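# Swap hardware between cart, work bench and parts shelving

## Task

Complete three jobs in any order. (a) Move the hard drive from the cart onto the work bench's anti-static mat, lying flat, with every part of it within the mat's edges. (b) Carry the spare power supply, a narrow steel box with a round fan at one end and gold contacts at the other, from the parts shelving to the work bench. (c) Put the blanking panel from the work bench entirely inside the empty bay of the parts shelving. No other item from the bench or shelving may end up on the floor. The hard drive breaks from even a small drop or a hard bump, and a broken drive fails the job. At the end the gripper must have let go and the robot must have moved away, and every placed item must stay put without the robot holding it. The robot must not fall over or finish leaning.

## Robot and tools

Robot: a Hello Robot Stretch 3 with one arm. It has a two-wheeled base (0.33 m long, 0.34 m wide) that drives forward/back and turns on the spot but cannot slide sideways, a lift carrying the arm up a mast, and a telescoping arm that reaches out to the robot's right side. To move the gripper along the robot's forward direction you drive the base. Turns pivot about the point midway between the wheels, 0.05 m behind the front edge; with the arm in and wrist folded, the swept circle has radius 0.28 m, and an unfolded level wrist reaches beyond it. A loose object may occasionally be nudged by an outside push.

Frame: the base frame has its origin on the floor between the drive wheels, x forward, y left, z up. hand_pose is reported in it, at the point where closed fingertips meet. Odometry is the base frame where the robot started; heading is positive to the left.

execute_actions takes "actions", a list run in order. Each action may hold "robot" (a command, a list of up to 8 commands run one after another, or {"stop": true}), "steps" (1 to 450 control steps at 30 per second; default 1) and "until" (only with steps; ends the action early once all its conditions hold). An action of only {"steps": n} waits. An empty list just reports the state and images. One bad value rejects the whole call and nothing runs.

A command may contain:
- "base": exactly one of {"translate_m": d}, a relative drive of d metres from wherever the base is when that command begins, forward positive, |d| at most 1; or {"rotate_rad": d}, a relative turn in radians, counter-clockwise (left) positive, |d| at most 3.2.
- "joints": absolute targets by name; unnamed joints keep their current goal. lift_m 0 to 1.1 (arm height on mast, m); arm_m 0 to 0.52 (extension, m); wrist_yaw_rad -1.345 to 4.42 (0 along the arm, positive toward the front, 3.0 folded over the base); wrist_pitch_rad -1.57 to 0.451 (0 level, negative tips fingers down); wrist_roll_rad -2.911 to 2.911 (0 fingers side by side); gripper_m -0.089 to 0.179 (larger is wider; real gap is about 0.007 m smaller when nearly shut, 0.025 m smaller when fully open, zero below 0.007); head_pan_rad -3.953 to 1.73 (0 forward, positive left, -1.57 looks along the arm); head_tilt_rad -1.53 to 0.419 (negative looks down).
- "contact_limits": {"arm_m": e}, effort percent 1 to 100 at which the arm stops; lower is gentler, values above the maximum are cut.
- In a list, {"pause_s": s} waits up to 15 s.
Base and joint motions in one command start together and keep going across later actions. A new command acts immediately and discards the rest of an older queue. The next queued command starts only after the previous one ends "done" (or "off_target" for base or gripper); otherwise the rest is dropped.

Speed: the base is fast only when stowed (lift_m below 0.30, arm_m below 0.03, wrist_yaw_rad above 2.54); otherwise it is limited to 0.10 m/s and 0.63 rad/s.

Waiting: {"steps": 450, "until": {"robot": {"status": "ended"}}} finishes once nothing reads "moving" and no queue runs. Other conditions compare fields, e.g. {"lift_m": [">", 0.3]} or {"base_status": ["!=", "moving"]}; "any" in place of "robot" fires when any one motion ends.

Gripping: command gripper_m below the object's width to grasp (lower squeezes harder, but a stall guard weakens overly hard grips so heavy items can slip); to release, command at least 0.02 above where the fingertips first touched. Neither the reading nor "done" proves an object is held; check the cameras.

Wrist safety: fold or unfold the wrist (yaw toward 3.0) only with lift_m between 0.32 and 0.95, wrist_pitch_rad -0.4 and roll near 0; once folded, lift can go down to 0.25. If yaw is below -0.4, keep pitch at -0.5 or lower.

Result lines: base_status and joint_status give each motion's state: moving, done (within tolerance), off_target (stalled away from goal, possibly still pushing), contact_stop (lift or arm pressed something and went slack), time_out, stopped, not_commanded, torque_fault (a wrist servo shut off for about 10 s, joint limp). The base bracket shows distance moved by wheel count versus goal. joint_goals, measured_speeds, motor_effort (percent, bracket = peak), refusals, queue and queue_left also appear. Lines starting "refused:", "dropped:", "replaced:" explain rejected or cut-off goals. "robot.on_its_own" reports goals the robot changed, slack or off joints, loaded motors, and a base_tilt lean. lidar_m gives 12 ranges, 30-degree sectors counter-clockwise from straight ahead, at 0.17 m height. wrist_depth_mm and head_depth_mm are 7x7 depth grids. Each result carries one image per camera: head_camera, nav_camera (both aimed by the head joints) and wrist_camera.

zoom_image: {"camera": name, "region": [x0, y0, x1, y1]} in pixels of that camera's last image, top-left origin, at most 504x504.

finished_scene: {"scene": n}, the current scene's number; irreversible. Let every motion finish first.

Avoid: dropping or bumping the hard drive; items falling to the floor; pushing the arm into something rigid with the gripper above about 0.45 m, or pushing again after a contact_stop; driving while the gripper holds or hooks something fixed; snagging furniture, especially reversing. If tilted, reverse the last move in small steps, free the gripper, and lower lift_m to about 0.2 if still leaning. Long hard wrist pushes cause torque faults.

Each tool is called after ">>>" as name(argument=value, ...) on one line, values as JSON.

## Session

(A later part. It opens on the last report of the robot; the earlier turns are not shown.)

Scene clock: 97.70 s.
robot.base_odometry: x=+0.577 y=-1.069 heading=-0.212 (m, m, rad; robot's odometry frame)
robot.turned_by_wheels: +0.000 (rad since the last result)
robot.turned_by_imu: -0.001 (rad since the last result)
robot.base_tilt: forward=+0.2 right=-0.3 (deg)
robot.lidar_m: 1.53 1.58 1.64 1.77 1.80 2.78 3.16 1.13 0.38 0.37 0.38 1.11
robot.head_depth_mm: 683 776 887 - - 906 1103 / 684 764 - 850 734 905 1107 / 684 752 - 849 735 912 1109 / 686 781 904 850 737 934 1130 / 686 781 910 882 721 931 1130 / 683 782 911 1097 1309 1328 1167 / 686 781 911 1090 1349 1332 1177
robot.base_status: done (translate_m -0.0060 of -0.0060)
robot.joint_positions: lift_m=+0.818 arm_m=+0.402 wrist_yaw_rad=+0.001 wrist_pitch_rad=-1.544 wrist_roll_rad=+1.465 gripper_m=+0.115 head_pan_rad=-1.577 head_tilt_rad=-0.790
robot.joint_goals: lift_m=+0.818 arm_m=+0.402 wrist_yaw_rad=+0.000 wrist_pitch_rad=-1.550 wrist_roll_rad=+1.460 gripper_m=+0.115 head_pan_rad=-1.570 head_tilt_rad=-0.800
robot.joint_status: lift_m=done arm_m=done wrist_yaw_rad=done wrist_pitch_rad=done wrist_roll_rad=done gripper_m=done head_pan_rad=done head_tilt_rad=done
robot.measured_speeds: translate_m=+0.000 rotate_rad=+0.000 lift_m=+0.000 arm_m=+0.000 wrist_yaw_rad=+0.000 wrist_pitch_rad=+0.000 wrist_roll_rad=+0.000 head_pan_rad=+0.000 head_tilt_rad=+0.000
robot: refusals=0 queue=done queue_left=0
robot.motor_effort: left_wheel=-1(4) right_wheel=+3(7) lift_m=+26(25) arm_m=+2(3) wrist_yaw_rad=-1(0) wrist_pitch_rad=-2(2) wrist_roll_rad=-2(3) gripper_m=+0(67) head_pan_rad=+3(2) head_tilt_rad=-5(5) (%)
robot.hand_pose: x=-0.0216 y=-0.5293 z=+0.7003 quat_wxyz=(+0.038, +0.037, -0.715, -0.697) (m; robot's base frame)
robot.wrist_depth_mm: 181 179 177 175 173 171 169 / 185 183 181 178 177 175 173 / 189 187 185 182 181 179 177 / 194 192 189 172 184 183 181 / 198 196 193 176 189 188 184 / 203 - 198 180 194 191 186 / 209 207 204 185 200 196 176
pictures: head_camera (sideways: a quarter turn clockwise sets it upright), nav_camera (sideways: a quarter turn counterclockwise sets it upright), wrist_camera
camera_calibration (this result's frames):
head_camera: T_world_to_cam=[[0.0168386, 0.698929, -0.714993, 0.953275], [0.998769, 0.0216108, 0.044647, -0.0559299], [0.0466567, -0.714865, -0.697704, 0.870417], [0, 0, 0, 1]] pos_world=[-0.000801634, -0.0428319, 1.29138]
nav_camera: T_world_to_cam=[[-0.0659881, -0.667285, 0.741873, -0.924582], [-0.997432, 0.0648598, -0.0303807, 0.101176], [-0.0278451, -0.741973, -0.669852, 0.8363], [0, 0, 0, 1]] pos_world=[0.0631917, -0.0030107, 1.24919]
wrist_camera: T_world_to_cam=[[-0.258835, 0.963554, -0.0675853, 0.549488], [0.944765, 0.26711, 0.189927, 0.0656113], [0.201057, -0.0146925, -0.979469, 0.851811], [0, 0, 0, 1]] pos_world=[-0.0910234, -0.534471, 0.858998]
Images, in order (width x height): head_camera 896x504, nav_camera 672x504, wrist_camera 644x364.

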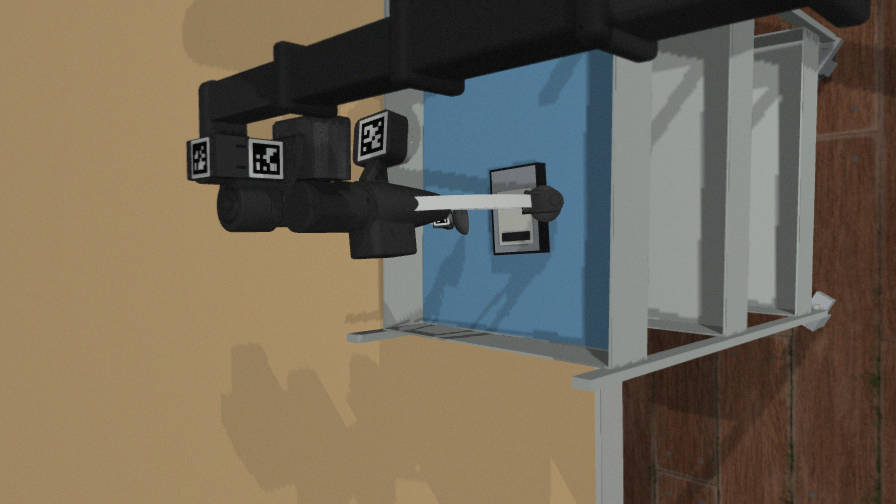

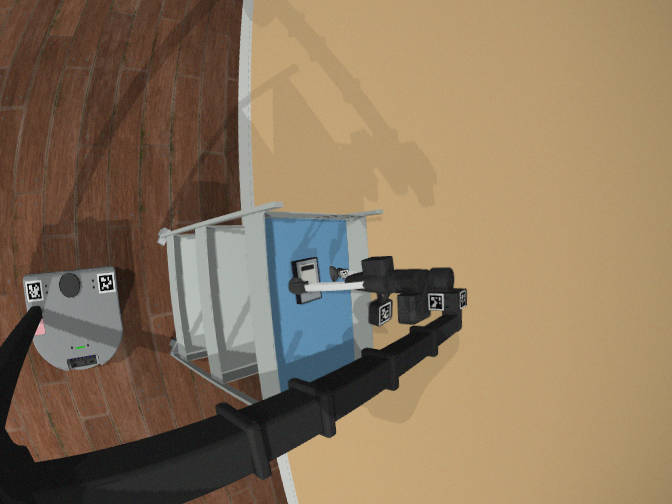

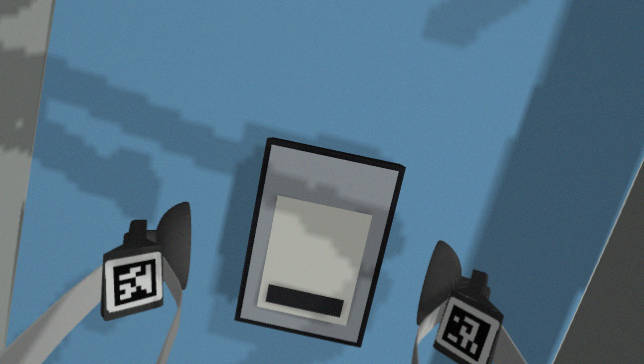

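>>> execute_actions(actions=[{"robot":[{"joints":{"gripper_m":0.10}},{"joints":{"lift_m":0.805}}],"steps":450,"until":{"robot":{"status":"ended"}}}])

Scene clock: 102.67 s.
robot.base_odometry: x=+0.577 y=-1.069 heading=-0.212 (m, m, rad; robot's odometry frame)
robot.turned_by_wheels: +0.000 (rad since the last result)
robot.turned_by_imu: -0.001 (rad since the last result)
robot.base_tilt: forward=-0.2 right=-0.6 (deg)
robot.lidar_m: 1.53 1.58 1.63 1.77 1.80 2.76 3.17 1.13 0.38 0.37 0.38 1.11
robot.head_depth_mm: 684 775 889 - - 907 1089 / 682 764 - 849 730 911 1102 / 685 764 - 851 727 908 1107 / 683 781 908 855 736 928 1132 / 686 777 907 877 722 931 1128 / 686 778 907 1090 1309 1333 1164 / 685 780 908 1099 1358 1343 1179
robot.base_status: done (translate_m -0.0060 of -0.0060)
robot.joint_positions: lift_m=+0.805 arm_m=+0.402 wrist_yaw_rad=+0.001 wrist_pitch_rad=-1.544 wrist_roll_rad=+1.465 gripper_m=+0.100 head_pan_rad=-1.577 head_tilt_rad=-0.790
robot.joint_goals: lift_m=+0.805 arm_m=+0.402 wrist_yaw_rad=+0.000 wrist_pitch_rad=-1.550 wrist_roll_rad=+1.460 gripper_m=+0.100 head_pan_rad=-1.570 head_tilt_rad=-0.800
robot.joint_status: lift_m=done arm_m=done wrist_yaw_rad=done wrist_pitch_rad=done wrist_roll_rad=done gripper_m=done head_pan_rad=done head_tilt_rad=done
robot.measured_speeds: translate_m=+0.000 rotate_rad=+0.000 lift_m=+0.000 arm_m=+0.000 wrist_yaw_rad=+0.000 wrist_pitch_rad=+0.000 wrist_roll_rad=+0.000 head_pan_rad=+0.000 head_tilt_rad=+0.000
robot: refusals=0 queue=done queue_left=0
robot.motor_effort: left_wheel=-2(1) right_wheel=+3(3) lift_m=+25(25) arm_m=+3(3) wrist_yaw_rad=+0(1) wrist_pitch_rad=-2(2) wrist_roll_rad=-3(2) gripper_m=+0(62) head_pan_rad=+2(3) head_tilt_rad=-5(4) (%)
robot.hand_pose: x=-0.0216 y=-0.5293 z=+0.6873 quat_wxyz=(+0.038, +0.037, -0.715, -0.697) (m; robot's base frame)
robot.wrist_depth_mm: 168 166 165 163 161 159 157 / 172 170 168 166 165 162 161 / 176 174 172 169 169 166 165 / 180 179 176 158 171 171 168 / 184 183 179 163 175 175 172 / 189 - 170 166 180 178 175 / - 193 191 171 187 182 176
pictures: head_camera (sideways: a quarter turn clockwise sets it upright), nav_camera (sideways: a quarter turn counterclockwise sets it upright), wrist_camera
camera_calibration (this result's frames):
head_camera: T_world_to_cam=[[0.0168385, 0.698929, -0.714993, 0.953275], [0.998769, 0.021611, 0.044647, -0.0559299], [0.0466568, -0.714865, -0.697704, 0.870417], [0, 0, 0, 1]] pos_world=[-0.000801629, -0.0428319, 1.29138]
nav_camera: T_world_to_cam=[[-0.065988, -0.667285, 0.741873, -0.924582], [-0.997432, 0.0648597, -0.0303807, 0.101176], [-0.027845, -0.741973, -0.669852, 0.8363], [0, 0, 0, 1]] pos_world=[0.0631917, -0.00301069, 1.24919]
wrist_camera: T_world_to_cam=[[-0.258835, 0.963554, -0.0675853, 0.54861], [0.944765, 0.267109, 0.189927, 0.0680794], [0.201057, -0.0146925, -0.979469, 0.839082], [0, 0, 0, 1]] pos_world=[-0.0910234, -0.534471, 0.846003]
Images, in order (width x height): head_camera 896x504, nav_camera 672x504, wrist_camera 644x364.

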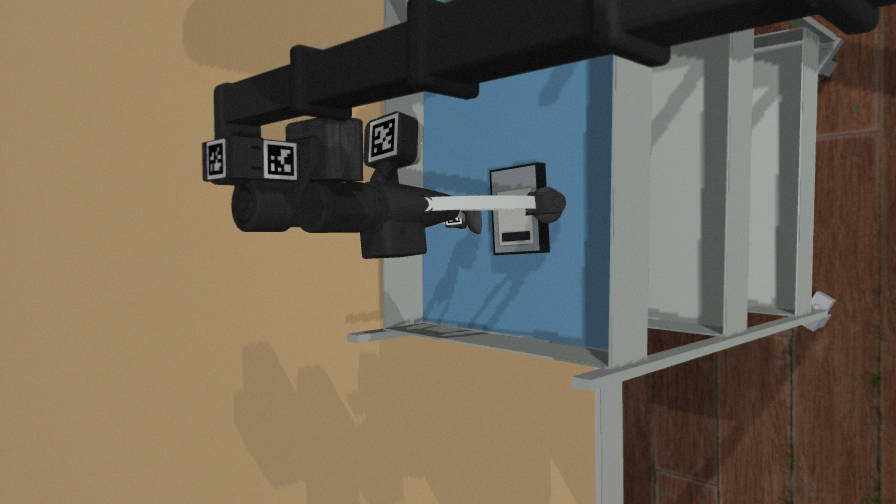

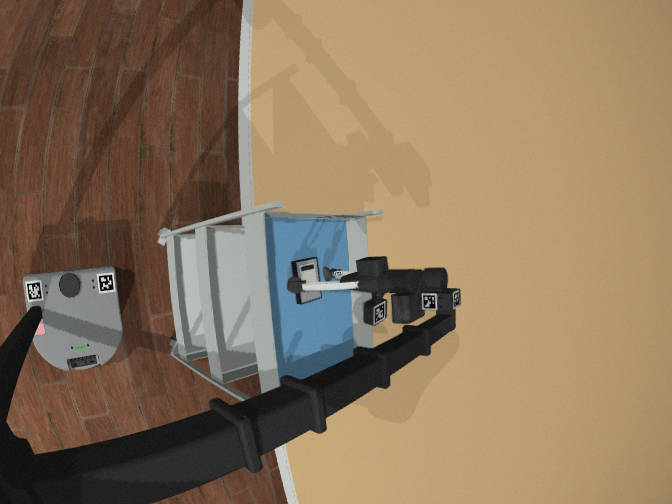

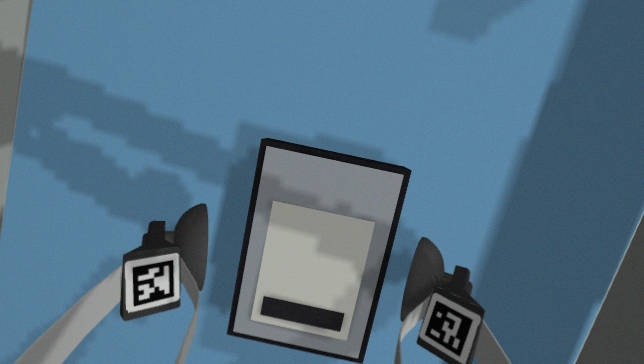

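No contact yet. Lower a bit more.

>>> execute_actions(actions=[{"robot":[{"joints":{"lift_m":0.797}}],"steps":450,"until":{"robot":{"status":"ended"}}}])

>>> zoom_image(camera="head_camera", region=[400, 120, 620, 300])

Scene clock: 106.00 s.
robot.base_odometry: x=+0.577 y=-1.069 heading=-0.212 (m, m, rad; robot's odometry frame)
robot.turned_by_wheels: +0.000 (rad since the last result)
robot.turned_by_imu: +0.000 (rad since the last result)
robot.base_tilt: forward=+0.0 right=-0.4 (deg)
robot.lidar_m: 1.53 1.58 1.63 1.77 1.80 2.77 3.17 1.13 0.38 0.37 0.38 1.11
robot.head_depth_mm: 684 779 886 - - 908 1098 / 684 766 - 851 733 911 1102 / 682 766 - 850 726 914 1103 / 685 783 910 854 737 936 1131 / 687 780 910 878 726 923 1130 / 686 782 911 1085 1313 1329 1182 / 686 785 908 1089 1359 1339 1178
robot.base_status: done (translate_m -0.0060 of -0.0060)
robot.joint_positions: lift_m=+0.800 arm_m=+0.402 wrist_yaw_rad=+0.001 wrist_pitch_rad=-1.558 wrist_roll_rad=+1.463 gripper_m=+0.100 head_pan_rad=-1.577 head_tilt_rad=-0.790
robot.joint_goals: lift_m=+0.800 arm_m=+0.402 wrist_yaw_rad=+0.000 wrist_pitch_rad=-1.550 wrist_roll_rad=+1.460 gripper_m=+0.100 head_pan_rad=-1.570 head_tilt_rad=-0.800
robot.joint_status: lift_m=contact_stop arm_m=done wrist_yaw_rad=done wrist_pitch_rad=done wrist_roll_rad=done gripper_m=done head_pan_rad=done head_tilt_rad=done
robot.measured_speeds: translate_m=+0.000 rotate_rad=-0.001 lift_m=+0.003 arm_m=+0.000 wrist_yaw_rad=+0.000 wrist_pitch_rad=+0.000 wrist_roll_rad=+0.000 head_pan_rad=+0.000 head_tilt_rad=+0.000
robot: refusals=0 queue=dropped queue_left=0
robot.on_its_own: lift_m is slack since a contact_stop, until your next command for it
robot.motor_effort: left_wheel=-1(2) right_wheel=+4(4) lift_m=+29(29) arm_m=+2(4) wrist_yaw_rad=-1(0) wrist_pitch_rad=+3(3) wrist_roll_rad=-2(2) gripper_m=-1(1) head_pan_rad=+2(3) head_tilt_rad=-4(4) (%)
robot.hand_pose: x=-0.0216 y=-0.5257 z=+0.6818 quat_wxyz=(+0.039, +0.038, -0.710, -0.702) (m; robot's base frame)
robot.wrist_depth_mm: 162 162 160 158 157 156 155 / 166 165 163 163 161 160 158 / 170 169 167 166 165 164 162 / 174 173 171 155 167 168 166 / 179 177 167 159 172 172 170 / 184 - 165 163 177 175 173 / - 187 185 166 183 179 173
pictures: head_camera (sideways: a quarter turn clockwise sets it upright), nav_camera (sideways: a quarter turn counterclockwise sets it upright), wrist_camera
camera_calibration (this result's frames):
head_camera: T_world_to_cam=[[0.0168398, 0.698929, -0.714993, 0.953275], [0.998769, 0.0216092, 0.044647, -0.0559299], [0.0466555, -0.714865, -0.697704, 0.870417], [0, 0, 0, 1]] pos_world=[-0.000801705, -0.0428319, 1.29138]
nav_camera: T_world_to_cam=[[-0.0659892, -0.667285, 0.741873, -0.924582], [-0.997432, 0.0648615, -0.0303807, 0.101176], [-0.0278464, -0.741973, -0.669852, 0.8363], [0, 0, 0, 1]] pos_world=[0.0631917, -0.00301079, 1.24919]
wrist_camera: T_world_to_cam=[[-0.260014, 0.964097, -0.0539338, 0.535758], [0.944446, 0.265548, 0.193666, 0.0647972], [0.201035, -0.000581587, -0.979584, 0.841248], [0, 0, 0, 1]] pos_world=[-0.0910129, -0.53324, 0.840419]
Images, in order (width x height): head_camera 896x504, nav_camera 672x504, wrist_camera 644x364.

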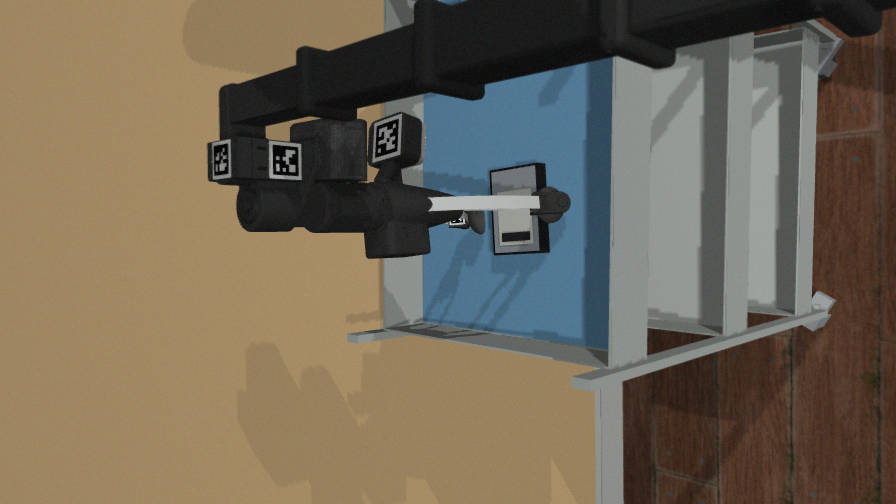

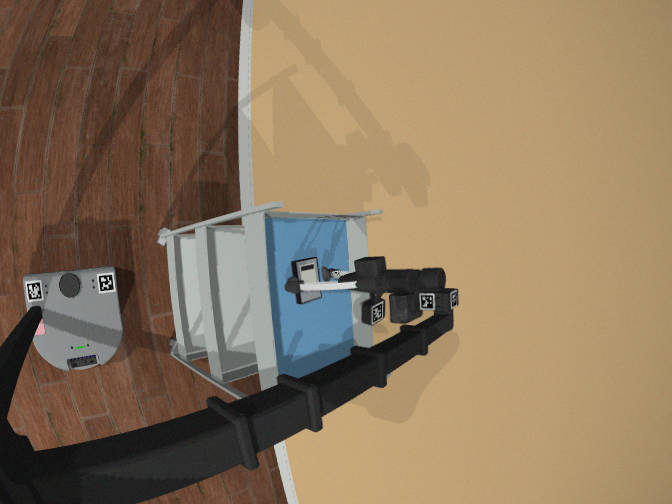

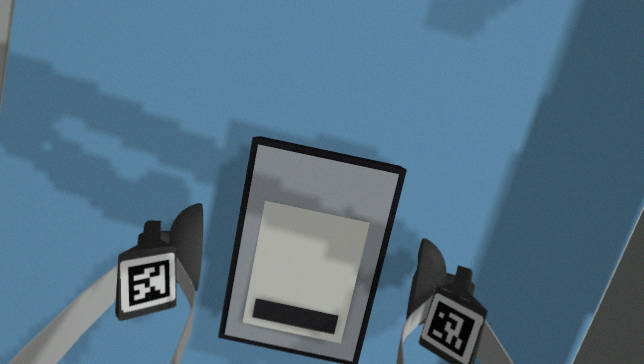

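Region (400, 120, 620, 300) of head_camera's 896x504 image, scaled by 2.291, with more detail than that image has; it fills the top 412 rows of this view, and the rest is white.

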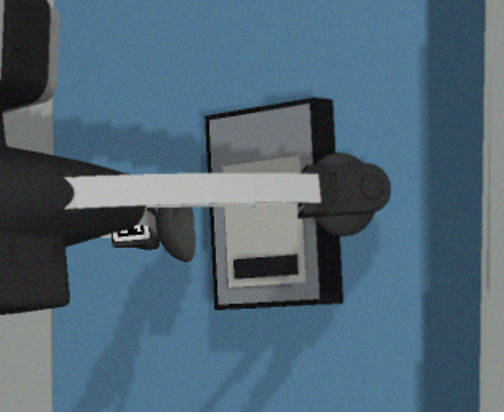

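>>> execute_actions(actions=[{"robot":[{"joints":{"gripper_m":0.035}}],"steps":150,"until":{"robot":{"status":"ended"}}},{"steps":10},{"robot":{"joints":{"lift_m":0.83}},"steps":150,"until":{"robot":{"status":"ended"}}}])

>>> zoom_image(camera="head_camera", region=[400, 120, 620, 300])

Scene clock: 112.53 s.
robot.base_odometry: x=+0.577 y=-1.069 heading=-0.212 (m, m, rad; robot's odometry frame)
robot.turned_by_wheels: +0.000 (rad since the last result)
robot.turned_by_imu: -0.001 (rad since the last result)
robot.base_tilt: forward=+0.0 right=-0.3 (deg)
robot.lidar_m: 1.53 1.58 1.64 1.77 1.80 2.76 3.17 1.13 0.38 0.37 0.38 1.11
robot.head_depth_mm: 683 779 882 - 732 907 1101 / 686 753 - 849 734 909 1105 / 682 748 - 871 735 907 1109 / 686 780 901 873 738 930 1129 / 684 782 909 876 723 937 1134 / 686 787 912 1084 1313 1339 1176 / 687 782 911 1091 1373 1347 1173
robot.base_status: done (translate_m -0.0060 of -0.0060)
robot.joint_positions: lift_m=+0.830 arm_m=+0.402 wrist_yaw_rad=+0.001 wrist_pitch_rad=-1.563 wrist_roll_rad=+1.462 gripper_m=+0.035 head_pan_rad=-1.577 head_tilt_rad=-0.790
robot.joint_goals: lift_m=+0.830 arm_m=+0.402 wrist_yaw_rad=+0.000 wrist_pitch_rad=-1.550 wrist_roll_rad=+1.460 gripper_m=+0.035 head_pan_rad=-1.570 head_tilt_rad=-0.800
robot.joint_status: lift_m=done arm_m=done wrist_yaw_rad=done wrist_pitch_rad=done wrist_roll_rad=done gripper_m=done head_pan_rad=done head_tilt_rad=done
robot.measured_speeds: translate_m=+0.000 rotate_rad=+0.000 lift_m=+0.000 arm_m=+0.000 wrist_yaw_rad=+0.000 wrist_pitch_rad=+0.000 wrist_roll_rad=+0.000 head_pan_rad=+0.000 head_tilt_rad=+0.000
robot: refusals=0 queue=done queue_left=0
robot.motor_effort: left_wheel=-2(2) right_wheel=+5(6) lift_m=+48(53) arm_m=+1(2) wrist_yaw_rad=-1(0) wrist_pitch_rad=+4(6) wrist_roll_rad=-1(2) gripper_m=-3(100) head_pan_rad=+2(3) head_tilt_rad=-4(5) (%)
robot.hand_pose: x=-0.0216 y=-0.5243 z=+0.7119 quat_wxyz=(+0.039, +0.038, -0.708, -0.704) (m; robot's base frame)
robot.wrist_depth_mm: 188 188 186 185 185 183 182 / 193 192 191 190 188 187 185 / 198 196 195 193 193 191 190 / 203 201 198 170 197 196 194 / 208 207 205 174 202 201 188 / 213 212 - 178 207 206 179 / 219 217 216 214 213 212 171
pictures: head_camera (sideways: a quarter turn clockwise sets it upright), nav_camera (sideways: a quarter turn counterclockwise sets it upright), wrist_camera
camera_calibration (this result's frames):
head_camera: T_world_to_cam=[[0.0168391, 0.698929, -0.714993, 0.953275], [0.998769, 0.0216101, 0.044647, -0.0559299], [0.0466562, -0.714865, -0.697704, 0.870417], [0, 0, 0, 1]] pos_world=[-0.000801664, -0.0428319, 1.29138]
nav_camera: T_world_to_cam=[[-0.0659886, -0.667285, 0.741873, -0.924582], [-0.997432, 0.0648605, -0.0303807, 0.101176], [-0.0278457, -0.741973, -0.669852, 0.8363], [0, 0, 0, 1]] pos_world=[0.0631917, -0.00301073, 1.24919]
wrist_camera: T_world_to_cam=[[-0.261238, 0.964043, -0.0487455, 0.532308], [0.944112, 0.265701, 0.19508, 0.0576846], [0.201017, 0.00494104, -0.979575, 0.873557], [0, 0, 0, 1]] pos_world=[-0.0910015, -0.532811, 0.870409]
Images, in order (width x height): head_camera 896x504, nav_camera 672x504, wrist_camera 644x364.

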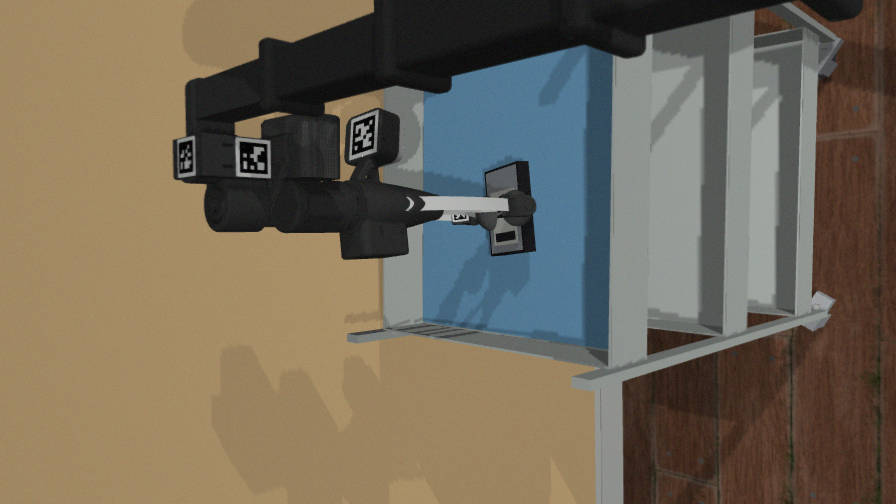

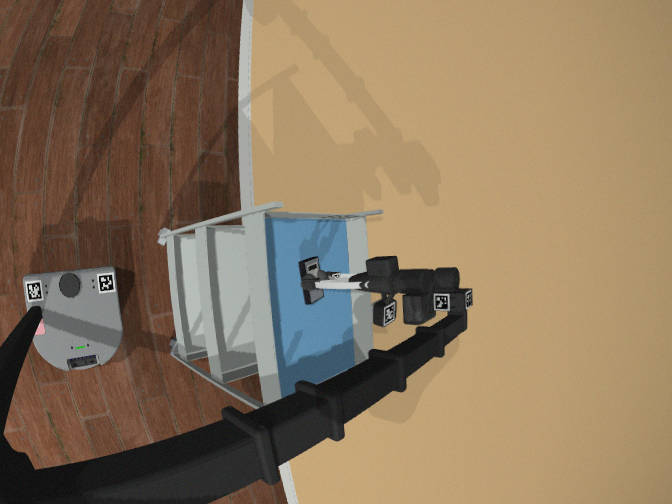

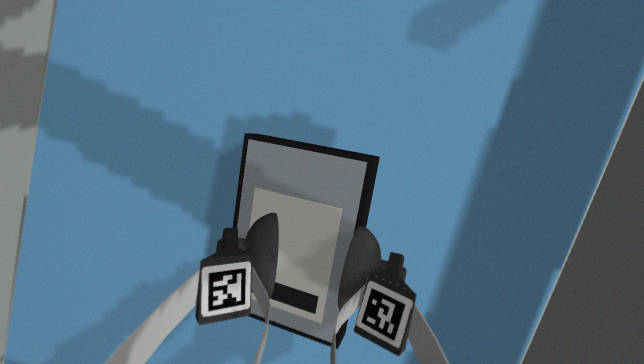

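Region (400, 120, 620, 300) of head_camera's 896x504 image, scaled by 2.291, with more detail than that image has; it fills the top 412 rows of this view, and the rest is white.

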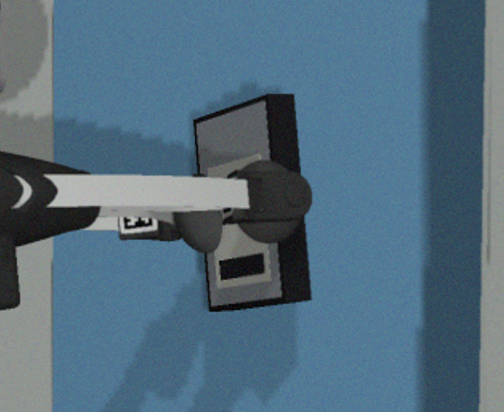

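>>> execute_actions(actions=[{"robot":{"joints":{"gripper_m":0.12,"lift_m":0.85}},"steps":150,"until":{"robot":{"status":"ended"}}}])

>>> zoom_image(camera="head_camera", region=[400, 120, 620, 300])

Scene clock: 117.13 s.
robot.base_odometry: x=+0.577 y=-1.069 heading=-0.212 (m, m, rad; robot's odometry frame)
robot.turned_by_wheels: +0.000 (rad since the last result)
robot.turned_by_imu: -0.001 (rad since the last result)
robot.base_tilt: forward=+0.1 right=-0.4 (deg)
robot.lidar_m: 1.53 1.58 1.63 1.77 1.81 2.76 3.15 1.13 0.38 0.37 0.38 1.11
robot.head_depth_mm: 683 773 - - 730 906 1103 / 685 742 923 867 734 909 1110 / 683 742 - 856 734 909 1110 / 685 781 888 874 740 929 1126 / 684 778 906 877 723 921 1134 / 685 786 911 1092 1311 1336 1174 / 685 782 911 1084 1353 1345 1182
robot.base_status: done (translate_m -0.0060 of -0.0060)
robot.joint_positions: lift_m=+0.850 arm_m=+0.402 wrist_yaw_rad=+0.001 wrist_pitch_rad=-1.548 wrist_roll_rad=+1.462 gripper_m=+0.120 head_pan_rad=-1.577 head_tilt_rad=-0.790
robot.joint_goals: lift_m=+0.850 arm_m=+0.402 wrist_yaw_rad=+0.000 wrist_pitch_rad=-1.550 wrist_roll_rad=+1.460 gripper_m=+0.120 head_pan_rad=-1.570 head_tilt_rad=-0.800
robot.joint_status: lift_m=done arm_m=done wrist_yaw_rad=done wrist_pitch_rad=done wrist_roll_rad=done gripper_m=done head_pan_rad=done head_tilt_rad=done
robot.measured_speeds: translate_m=+0.000 rotate_rad=+0.000 lift_m=+0.000 arm_m=+0.000 wrist_yaw_rad=+0.000 wrist_pitch_rad=+0.000 wrist_roll_rad=+0.000 head_pan_rad=+0.000 head_tilt_rad=+0.000
robot: refusals=0 queue=done queue_left=0
robot.motor_effort: left_wheel=-2(2) right_wheel=+4(5) lift_m=+48(51) arm_m=+2(2) wrist_yaw_rad=+0(1) wrist_pitch_rad=+0(4) wrist_roll_rad=-1(1) gripper_m=+0(89) head_pan_rad=+2(2) head_tilt_rad=-4(5) (%)
robot.hand_pose: x=-0.0216 y=-0.5282 z=+0.7316 quat_wxyz=(+0.039, +0.038, -0.714, -0.698) (m; robot's base frame)
robot.wrist_depth_mm: 193 208 206 204 202 201 199 / 204 213 211 209 206 204 202 / 215 218 215 212 211 210 206 / 222 224 221 204 216 215 205 / 230 227 226 208 222 218 195 / 234 - 232 214 227 224 185 / 243 241 239 237 234 218 178
pictures: head_camera (sideways: a quarter turn clockwise sets it upright), nav_camera (sideways: a quarter turn counterclockwise sets it upright), wrist_camera
camera_calibration (this result's frames):
head_camera: T_world_to_cam=[[0.0168385, 0.698929, -0.714993, 0.953275], [0.998769, 0.021611, 0.044647, -0.0559299], [0.0466568, -0.714865, -0.697704, 0.870417], [0, 0, 0, 1]] pos_world=[-0.000801629, -0.0428319, 1.29138]
nav_camera: T_world_to_cam=[[-0.065988, -0.667285, 0.741873, -0.924582], [-0.997432, 0.0648597, -0.0303807, 0.101176], [-0.027845, -0.741973, -0.669852, 0.8363], [0, 0, 0, 1]] pos_world=[0.0631917, -0.00301068, 1.24919]
wrist_camera: T_world_to_cam=[[-0.261238, 0.963202, -0.0632224, 0.547133], [0.94411, 0.268601, 0.191076, 0.0593209], [0.201027, -0.00977256, -0.979537, 0.885091], [0, 0, 0, 1]] pos_world=[-0.0910005, -0.534283, 0.890236]
Images, in order (width x height): head_camera 896x504, nav_camera 672x504, wrist_camera 644x364.

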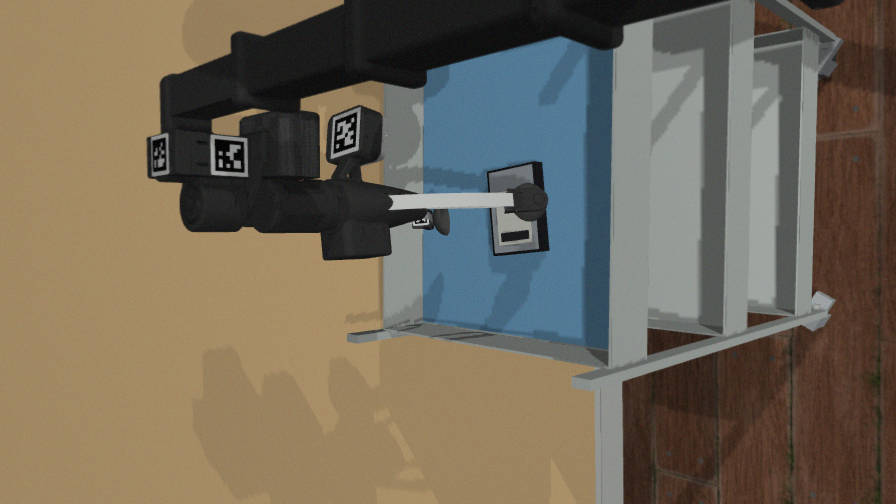

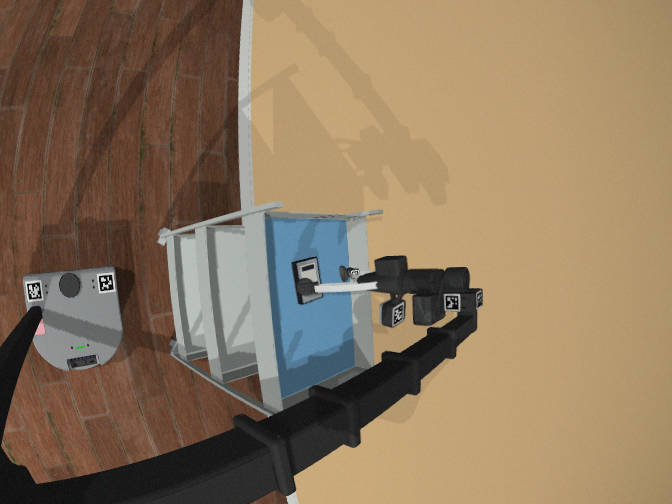

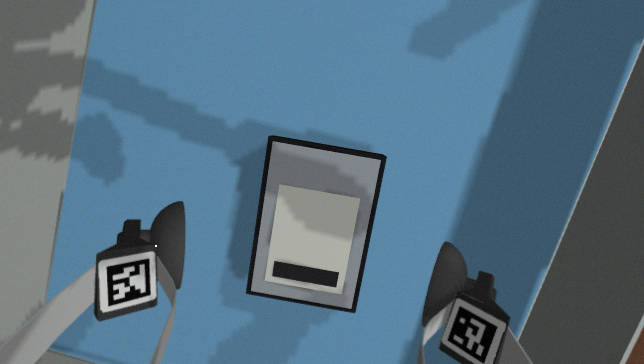

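Region (400, 120, 620, 300) of head_camera's 896x504 image, scaled by 2.291, with more detail than that image has; it fills the top 412 rows of this view, and the rest is white.

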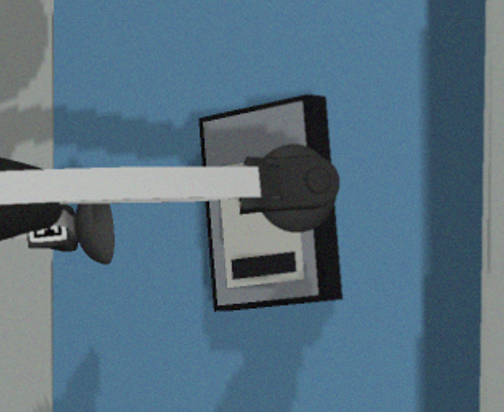

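>>> execute_actions(actions=[{"robot":[{"joints":{"lift_m":0.95}},{"joints":{"wrist_yaw_rad":1.69,"wrist_pitch_rad":-0.5,"wrist_roll_rad":0.0,"lift_m":0.85},"base":{"translate_m":-0.2}}],"steps":450,"until":{"robot":{"status":"ended"}}}])

Scene clock: 136.33 s.
robot.base_odometry: x=+0.381 y=-1.027 heading=-0.212 (m, m, rad; robot's odometry frame)
robot.turned_by_wheels: +0.000 (rad since the last result)
robot.turned_by_imu: +0.000 (rad since the last result)
robot.base_tilt: forward=+0.0 right=-0.6 (deg)
robot.lidar_m: 1.73 1.79 1.77 1.74 1.80 2.59 2.99 1.13 0.37 0.36 0.38 1.12
robot.head_depth_mm: 685 775 - - 1353 1306 1155 / 684 752 929 1091 1267 1293 1168 / 686 738 955 854 739 894 1110 / 684 780 872 865 741 920 1113 / 686 782 913 866 739 919 1118 / 687 782 898 880 742 919 1135 / 685 785 915 873 746 923 1153
robot.base_status: done (translate_m -0.2000 of -0.2000)
robot.joint_positions: lift_m=+0.850 arm_m=+0.402 wrist_yaw_rad=+1.688 wrist_pitch_rad=-0.519 wrist_roll_rad=+0.005 gripper_m=+0.120 head_pan_rad=-1.577 head_tilt_rad=-0.790
robot.joint_goals: lift_m=+0.850 arm_m=+0.402 wrist_yaw_rad=+1.690 wrist_pitch_rad=-0.500 wrist_roll_rad=+0.000 gripper_m=+0.120 head_pan_rad=-1.570 head_tilt_rad=-0.800
robot.joint_status: lift_m=done arm_m=done wrist_yaw_rad=done wrist_pitch_rad=done wrist_roll_rad=done gripper_m=done head_pan_rad=done head_tilt_rad=done
robot.measured_speeds: translate_m=+0.000 rotate_rad=+0.000 lift_m=+0.000 arm_m=+0.000 wrist_yaw_rad=+0.000 wrist_pitch_rad=+0.000 wrist_roll_rad=+0.000 head_pan_rad=+0.000 head_tilt_rad=+0.000
robot: refusals=0 queue=done queue_left=0
robot.motor_effort: left_wheel=-1(6) right_wheel=+3(5) lift_m=+26(49) arm_m=+1(1) wrist_yaw_rad=+3(5) wrist_pitch_rad=+6(5) wrist_roll_rad=-2(4) gripper_m=+0(0) head_pan_rad=+2(2) head_tilt_rad=-5(5) (%)
robot.hand_pose: x=+0.1878 y=-0.5224 z=+0.8411 quat_wxyz=(+0.589, +0.632, -0.320, +0.389) (m; robot's base frame)
robot.wrist_depth_mm: - - - - - 724 422 / - - - - - 663 398 / - - - - - 617 381 / - - - - - 570 360 / - - 370 356 836 506 343 / - - 335 349 354 333 330 / 242 283 298 308 314 381 315
pictures: head_camera (sideways: a quarter turn clockwise sets it upright), nav_camera (sideways: a quarter turn counterclockwise sets it upright), wrist_camera
camera_calibration (this result's frames):
head_camera: T_world_to_cam=[[0.0168386, 0.698929, -0.714993, 0.953275], [0.998769, 0.0216108, 0.044647, -0.0559299], [0.0466567, -0.714865, -0.697704, 0.870417], [0, 0, 0, 1]] pos_world=[-0.000801634, -0.0428319, 1.29138]
nav_camera: T_world_to_cam=[[-0.0659881, -0.667285, 0.741873, -0.924582], [-0.997432, 0.0648598, -0.0303807, 0.101176], [-0.0278451, -0.741973, -0.669852, 0.8363], [0, 0, 0, 1]] pos_world=[0.0631917, -0.0030107, 1.24919]
wrist_camera: T_world_to_cam=[[0.225633, -0.968015, 0.109711, -0.642591], [-0.629497, -0.230816, -0.741928, 0.658567], [0.74352, 0.0983406, -0.661443, 0.637425], [0, 0, 0, 1]] pos_world=[0.0856176, -0.532715, 0.980728]
Images, in order (width x height): head_camera 896x504, nav_camera 672x504, wrist_camera 644x364.

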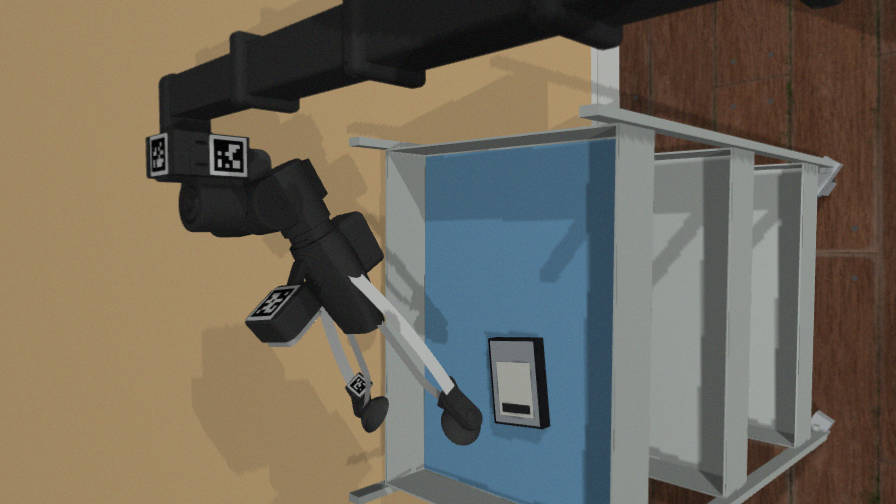

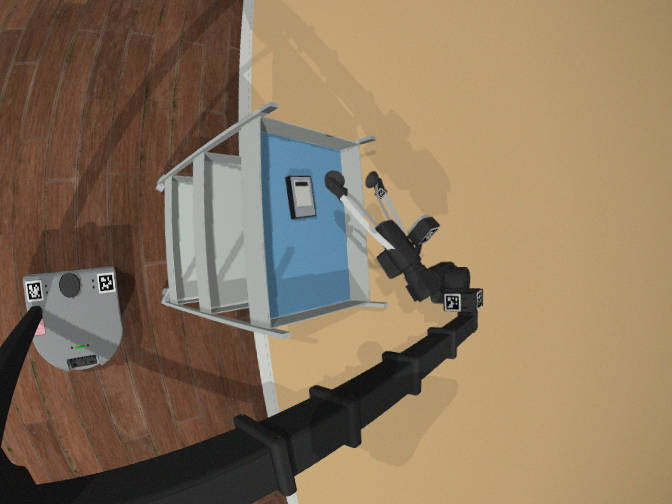

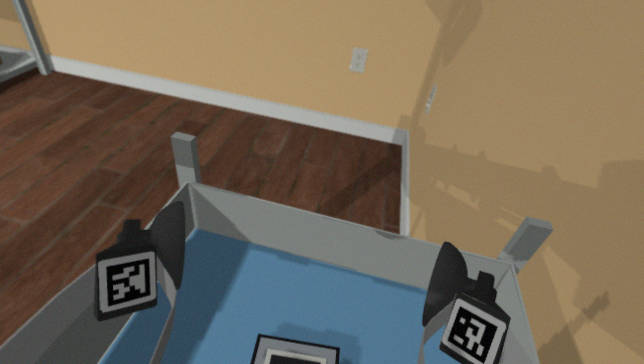

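>>> execute_actions(actions=[{"robot":[{"joints":{"lift_m":0.73,"arm_m":0.408,"head_pan_rad":-1.4}}],"steps":450,"until":{"robot":{"status":"ended"}}}])

Scene clock: 151.00 s.
robot.base_odometry: x=+0.381 y=-1.027 heading=-0.212 (m, m, rad; robot's odometry frame)
robot.turned_by_wheels: +0.000 (rad since the last result)
robot.turned_by_imu: -0.001 (rad since the last result)
robot.base_tilt: forward=+0.0 right=-0.4 (deg)
robot.lidar_m: 1.72 1.79 1.76 1.75 1.80 2.59 3.00 1.13 0.37 0.36 0.38 1.12
robot.head_depth_mm: 664 750 823 973 1168 1289 1158 / 674 767 856 846 737 877 1100 / 685 780 905 825 733 912 1115 / 699 796 927 874 736 928 1129 / 710 812 929 879 741 958 1148 / 722 824 955 861 759 980 1154 / 736 846 998 1183 748 1310 1172
robot.base_status: done (translate_m -0.2000 of -0.2000)
robot.joint_positions: lift_m=+0.730 arm_m=+0.408 wrist_yaw_rad=+1.688 wrist_pitch_rad=-0.518 wrist_roll_rad=+0.005 gripper_m=+0.120 head_pan_rad=-1.407 head_tilt_rad=-0.790
robot.joint_goals: lift_m=+0.730 arm_m=+0.408 wrist_yaw_rad=+1.690 wrist_pitch_rad=-0.500 wrist_roll_rad=+0.000 gripper_m=+0.120 head_pan_rad=-1.400 head_tilt_rad=-0.800
robot.joint_status: lift_m=done arm_m=done wrist_yaw_rad=done wrist_pitch_rad=done wrist_roll_rad=done gripper_m=done head_pan_rad=done head_tilt_rad=done
robot.measured_speeds: translate_m=+0.000 rotate_rad=+0.000 lift_m=+0.000 arm_m=+0.000 wrist_yaw_rad=+0.000 wrist_pitch_rad=+0.000 wrist_roll_rad=+0.000 head_pan_rad=+0.000 head_tilt_rad=+0.000
robot: refusals=0 queue=done queue_left=0
robot.motor_effort: left_wheel=-1(1) right_wheel=+3(3) lift_m=+25(24) arm_m=+3(3) wrist_yaw_rad=+3(3) wrist_pitch_rad=+5(5) wrist_roll_rad=-2(3) gripper_m=+0(0) head_pan_rad=+2(12) head_tilt_rad=-4(4) (%)
robot.hand_pose: x=+0.1879 y=-0.5282 z=+0.7213 quat_wxyz=(+0.589, +0.632, -0.320, +0.389) (m; robot's base frame)
robot.wrist_depth_mm: - - - - - 711 411 / - 284 - - - 658 389 / - 261 296 276 268 530 314 / 208 256 277 288 285 268 258 / 207 231 236 244 259 267 221 / 196 - 198 196 222 236 201 / 168 174 171 173 191 205 191
pictures: head_camera (sideways: a quarter turn clockwise sets it upright), nav_camera (sideways: a quarter turn counterclockwise sets it upright), wrist_camera
camera_calibration (this result's frames):
head_camera: T_world_to_cam=[[-0.101343, 0.691747, -0.714993, 0.953996], [0.9808, 0.189838, 0.044647, -0.0558202], [0.166617, -0.69674, -0.697704, 0.869686], [0, 0, 0, 1]] pos_world=[0.006525, -0.0433823, 1.29138]
nav_camera: T_world_to_cam=[[0.0475591, -0.668852, 0.741873, -0.925275], [-0.994073, -0.104382, -0.0303807, 0.101156], [0.0977582, -0.736031, -0.669852, 0.835534], [0, 0, 0, 1]] pos_world=[0.062881, 0.0066664, 1.24919]
wrist_camera: T_world_to_cam=[[0.225972, -0.967928, 0.109784, -0.635162], [-0.628921, -0.231027, -0.742351, 0.56844], [0.743905, 0.0987054, -0.660955, 0.558425], [0, 0, 0, 1]] pos_world=[0.0856171, -0.538585, 0.860807]
Images, in order (width x height): head_camera 896x504, nav_camera 672x504, wrist_camera 644x364.

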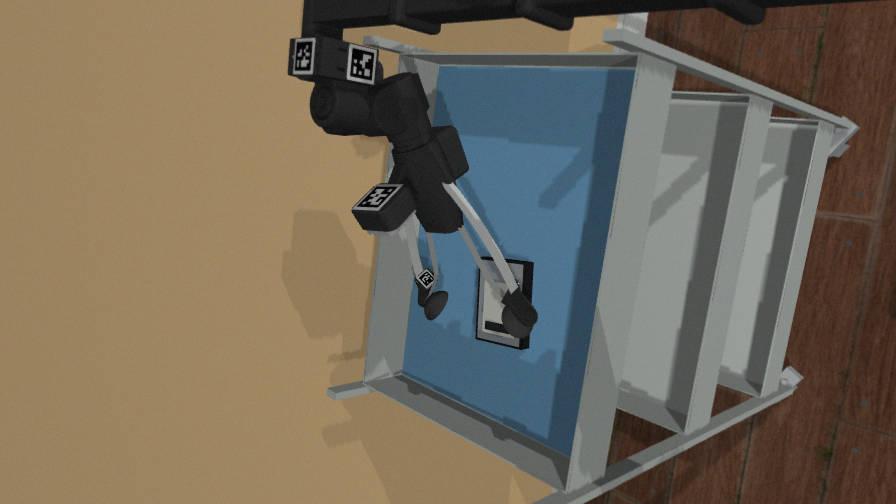

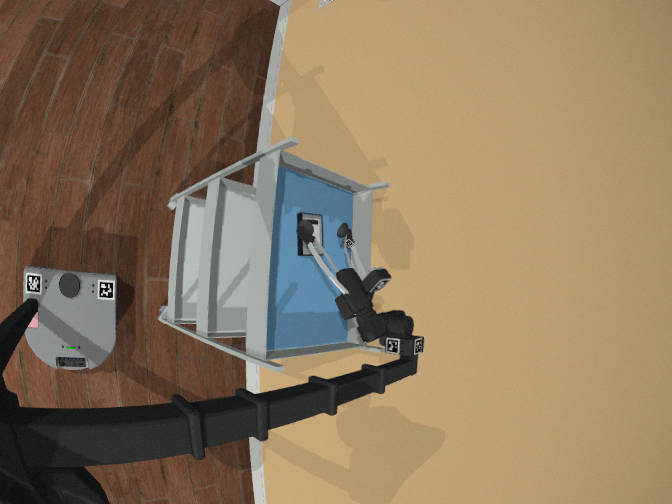

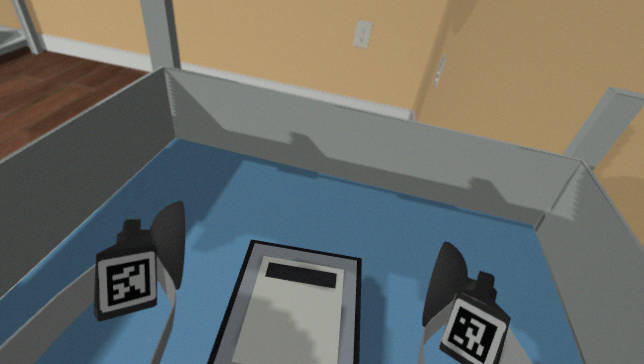

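>>> execute_actions(actions=[{"robot":[{"joints":{"arm_m":0.404,"gripper_m":0.105},"base":{"translate_m":-0.01}},{"joints":{"lift_m":0.706}}],"steps":450,"until":{"robot":{"status":"ended"}}}])

>>> zoom_image(camera="head_camera", region=[380, 200, 620, 400])

Scene clock: 159.60 s.
robot.base_odometry: x=+0.371 y=-1.025 heading=-0.212 (m, m, rad; robot's odometry frame)
robot.turned_by_wheels: +0.000 (rad since the last result)
robot.turned_by_imu: -0.001 (rad since the last result)
robot.base_tilt: forward=+0.1 right=-0.5 (deg)
robot.lidar_m: 1.74 1.80 1.78 1.74 1.81 2.59 2.98 1.13 0.36 0.36 0.38 1.12
robot.head_depth_mm: 663 750 831 982 1147 1315 1165 / 673 765 857 825 730 878 1121 / 684 780 905 827 736 909 1114 / 698 794 919 878 737 931 1128 / 710 814 928 882 740 952 1146 / 720 831 946 859 762 968 1147 / 736 846 998 1177 751 1311 1172
robot.base_status: done (translate_m -0.0100 of -0.0100)
robot.joint_positions: lift_m=+0.706 arm_m=+0.404 wrist_yaw_rad=+1.688 wrist_pitch_rad=-0.518 wrist_roll_rad=+0.005 gripper_m=+0.105 head_pan_rad=-1.407 head_tilt_rad=-0.790
robot.joint_goals: lift_m=+0.706 arm_m=+0.404 wrist_yaw_rad=+1.690 wrist_pitch_rad=-0.500 wrist_roll_rad=+0.000 gripper_m=+0.105 head_pan_rad=-1.400 head_tilt_rad=-0.800
robot.joint_status: lift_m=done arm_m=done wrist_yaw_rad=done wrist_pitch_rad=done wrist_roll_rad=done gripper_m=done head_pan_rad=done head_tilt_rad=done
robot.measured_speeds: translate_m=+0.000 rotate_rad=+0.000 lift_m=+0.000 arm_m=+0.000 wrist_yaw_rad=+0.000 wrist_pitch_rad=+0.000 wrist_roll_rad=+0.000 head_pan_rad=+0.000 head_tilt_rad=+0.000
robot: refusals=0 queue=done queue_left=0
robot.motor_effort: left_wheel=-2(6) right_wheel=+3(5) lift_m=+25(25) arm_m=-4(4) wrist_yaw_rad=+3(2) wrist_pitch_rad=+5(5) wrist_roll_rad=-3(2) gripper_m=-1(63) head_pan_rad=+2(2) head_tilt_rad=-4(5) (%)
robot.hand_pose: x=+0.1879 y=-0.5247 z=+0.6973 quat_wxyz=(+0.589, +0.632, -0.320, +0.389) (m; robot's base frame)
robot.wrist_depth_mm: - - - - - 731 416 / - 249 278 266 - 639 394 / 195 253 287 284 269 255 244 / 203 226 241 253 268 271 229 / 189 199 199 193 225 235 216 / 167 - 168 167 187 202 199 / - 152 147 148 164 178 179
pictures: head_camera (sideways: a quarter turn clockwise sets it upright), nav_camera (sideways: a quarter turn counterclockwise sets it upright), wrist_camera
camera_calibration (this result's frames):
head_camera: T_world_to_cam=[[-0.101448, 0.691732, -0.714993, 0.953997], [0.980771, 0.189986, 0.044647, -0.0558201], [0.166723, -0.696715, -0.697704, 0.869685], [0, 0, 0, 1]] pos_world=[0.00653157, -0.0433823, 1.29138]
nav_camera: T_world_to_cam=[[0.0476603, -0.668844, 0.741873, -0.925275], [-0.994057, -0.104532, -0.0303807, 0.101155], [0.0978695, -0.736017, -0.669852, 0.835533], [0, 0, 0, 1]] pos_world=[0.06288, 0.00667499, 1.24919]
wrist_camera: T_world_to_cam=[[0.225993, -0.967922, 0.109792, -0.629127], [-0.628861, -0.231039, -0.742398, 0.551462], [0.743949, 0.0987329, -0.660902, 0.54218], [0, 0, 0, 1]] pos_world=[0.0856172, -0.535067, 0.836806]
Images, in order (width x height): head_camera 896x504, nav_camera 672x504, wrist_camera 644x364.

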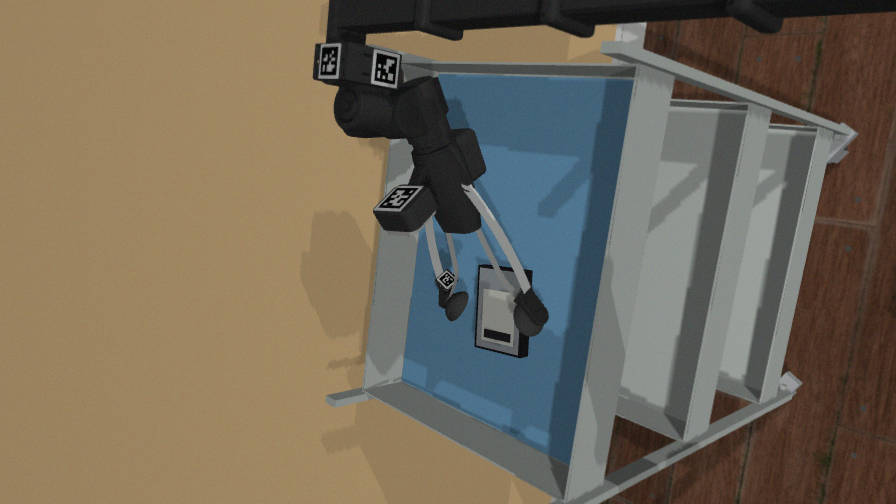

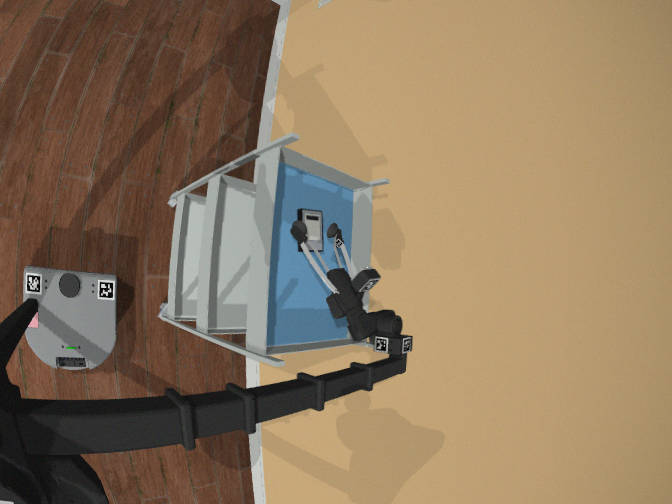

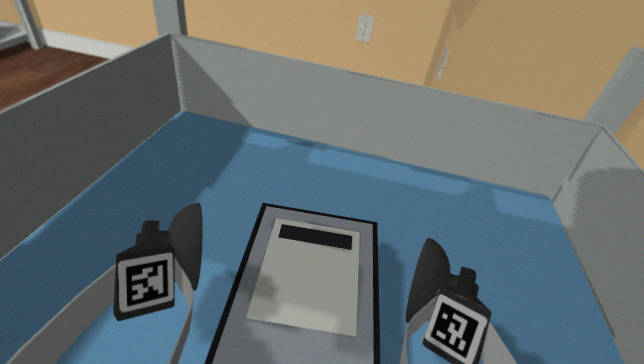

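Region (380, 200, 620, 400) of head_camera's 896x504 image, scaled by 2.100, with more detail than that image has.

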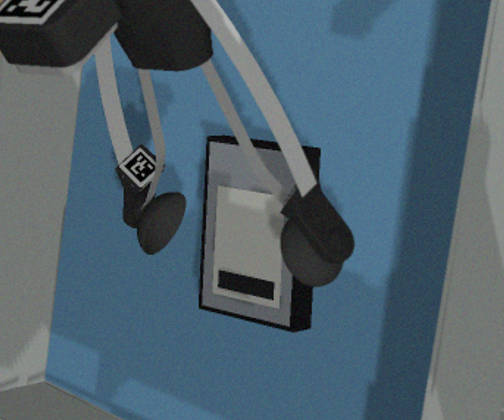

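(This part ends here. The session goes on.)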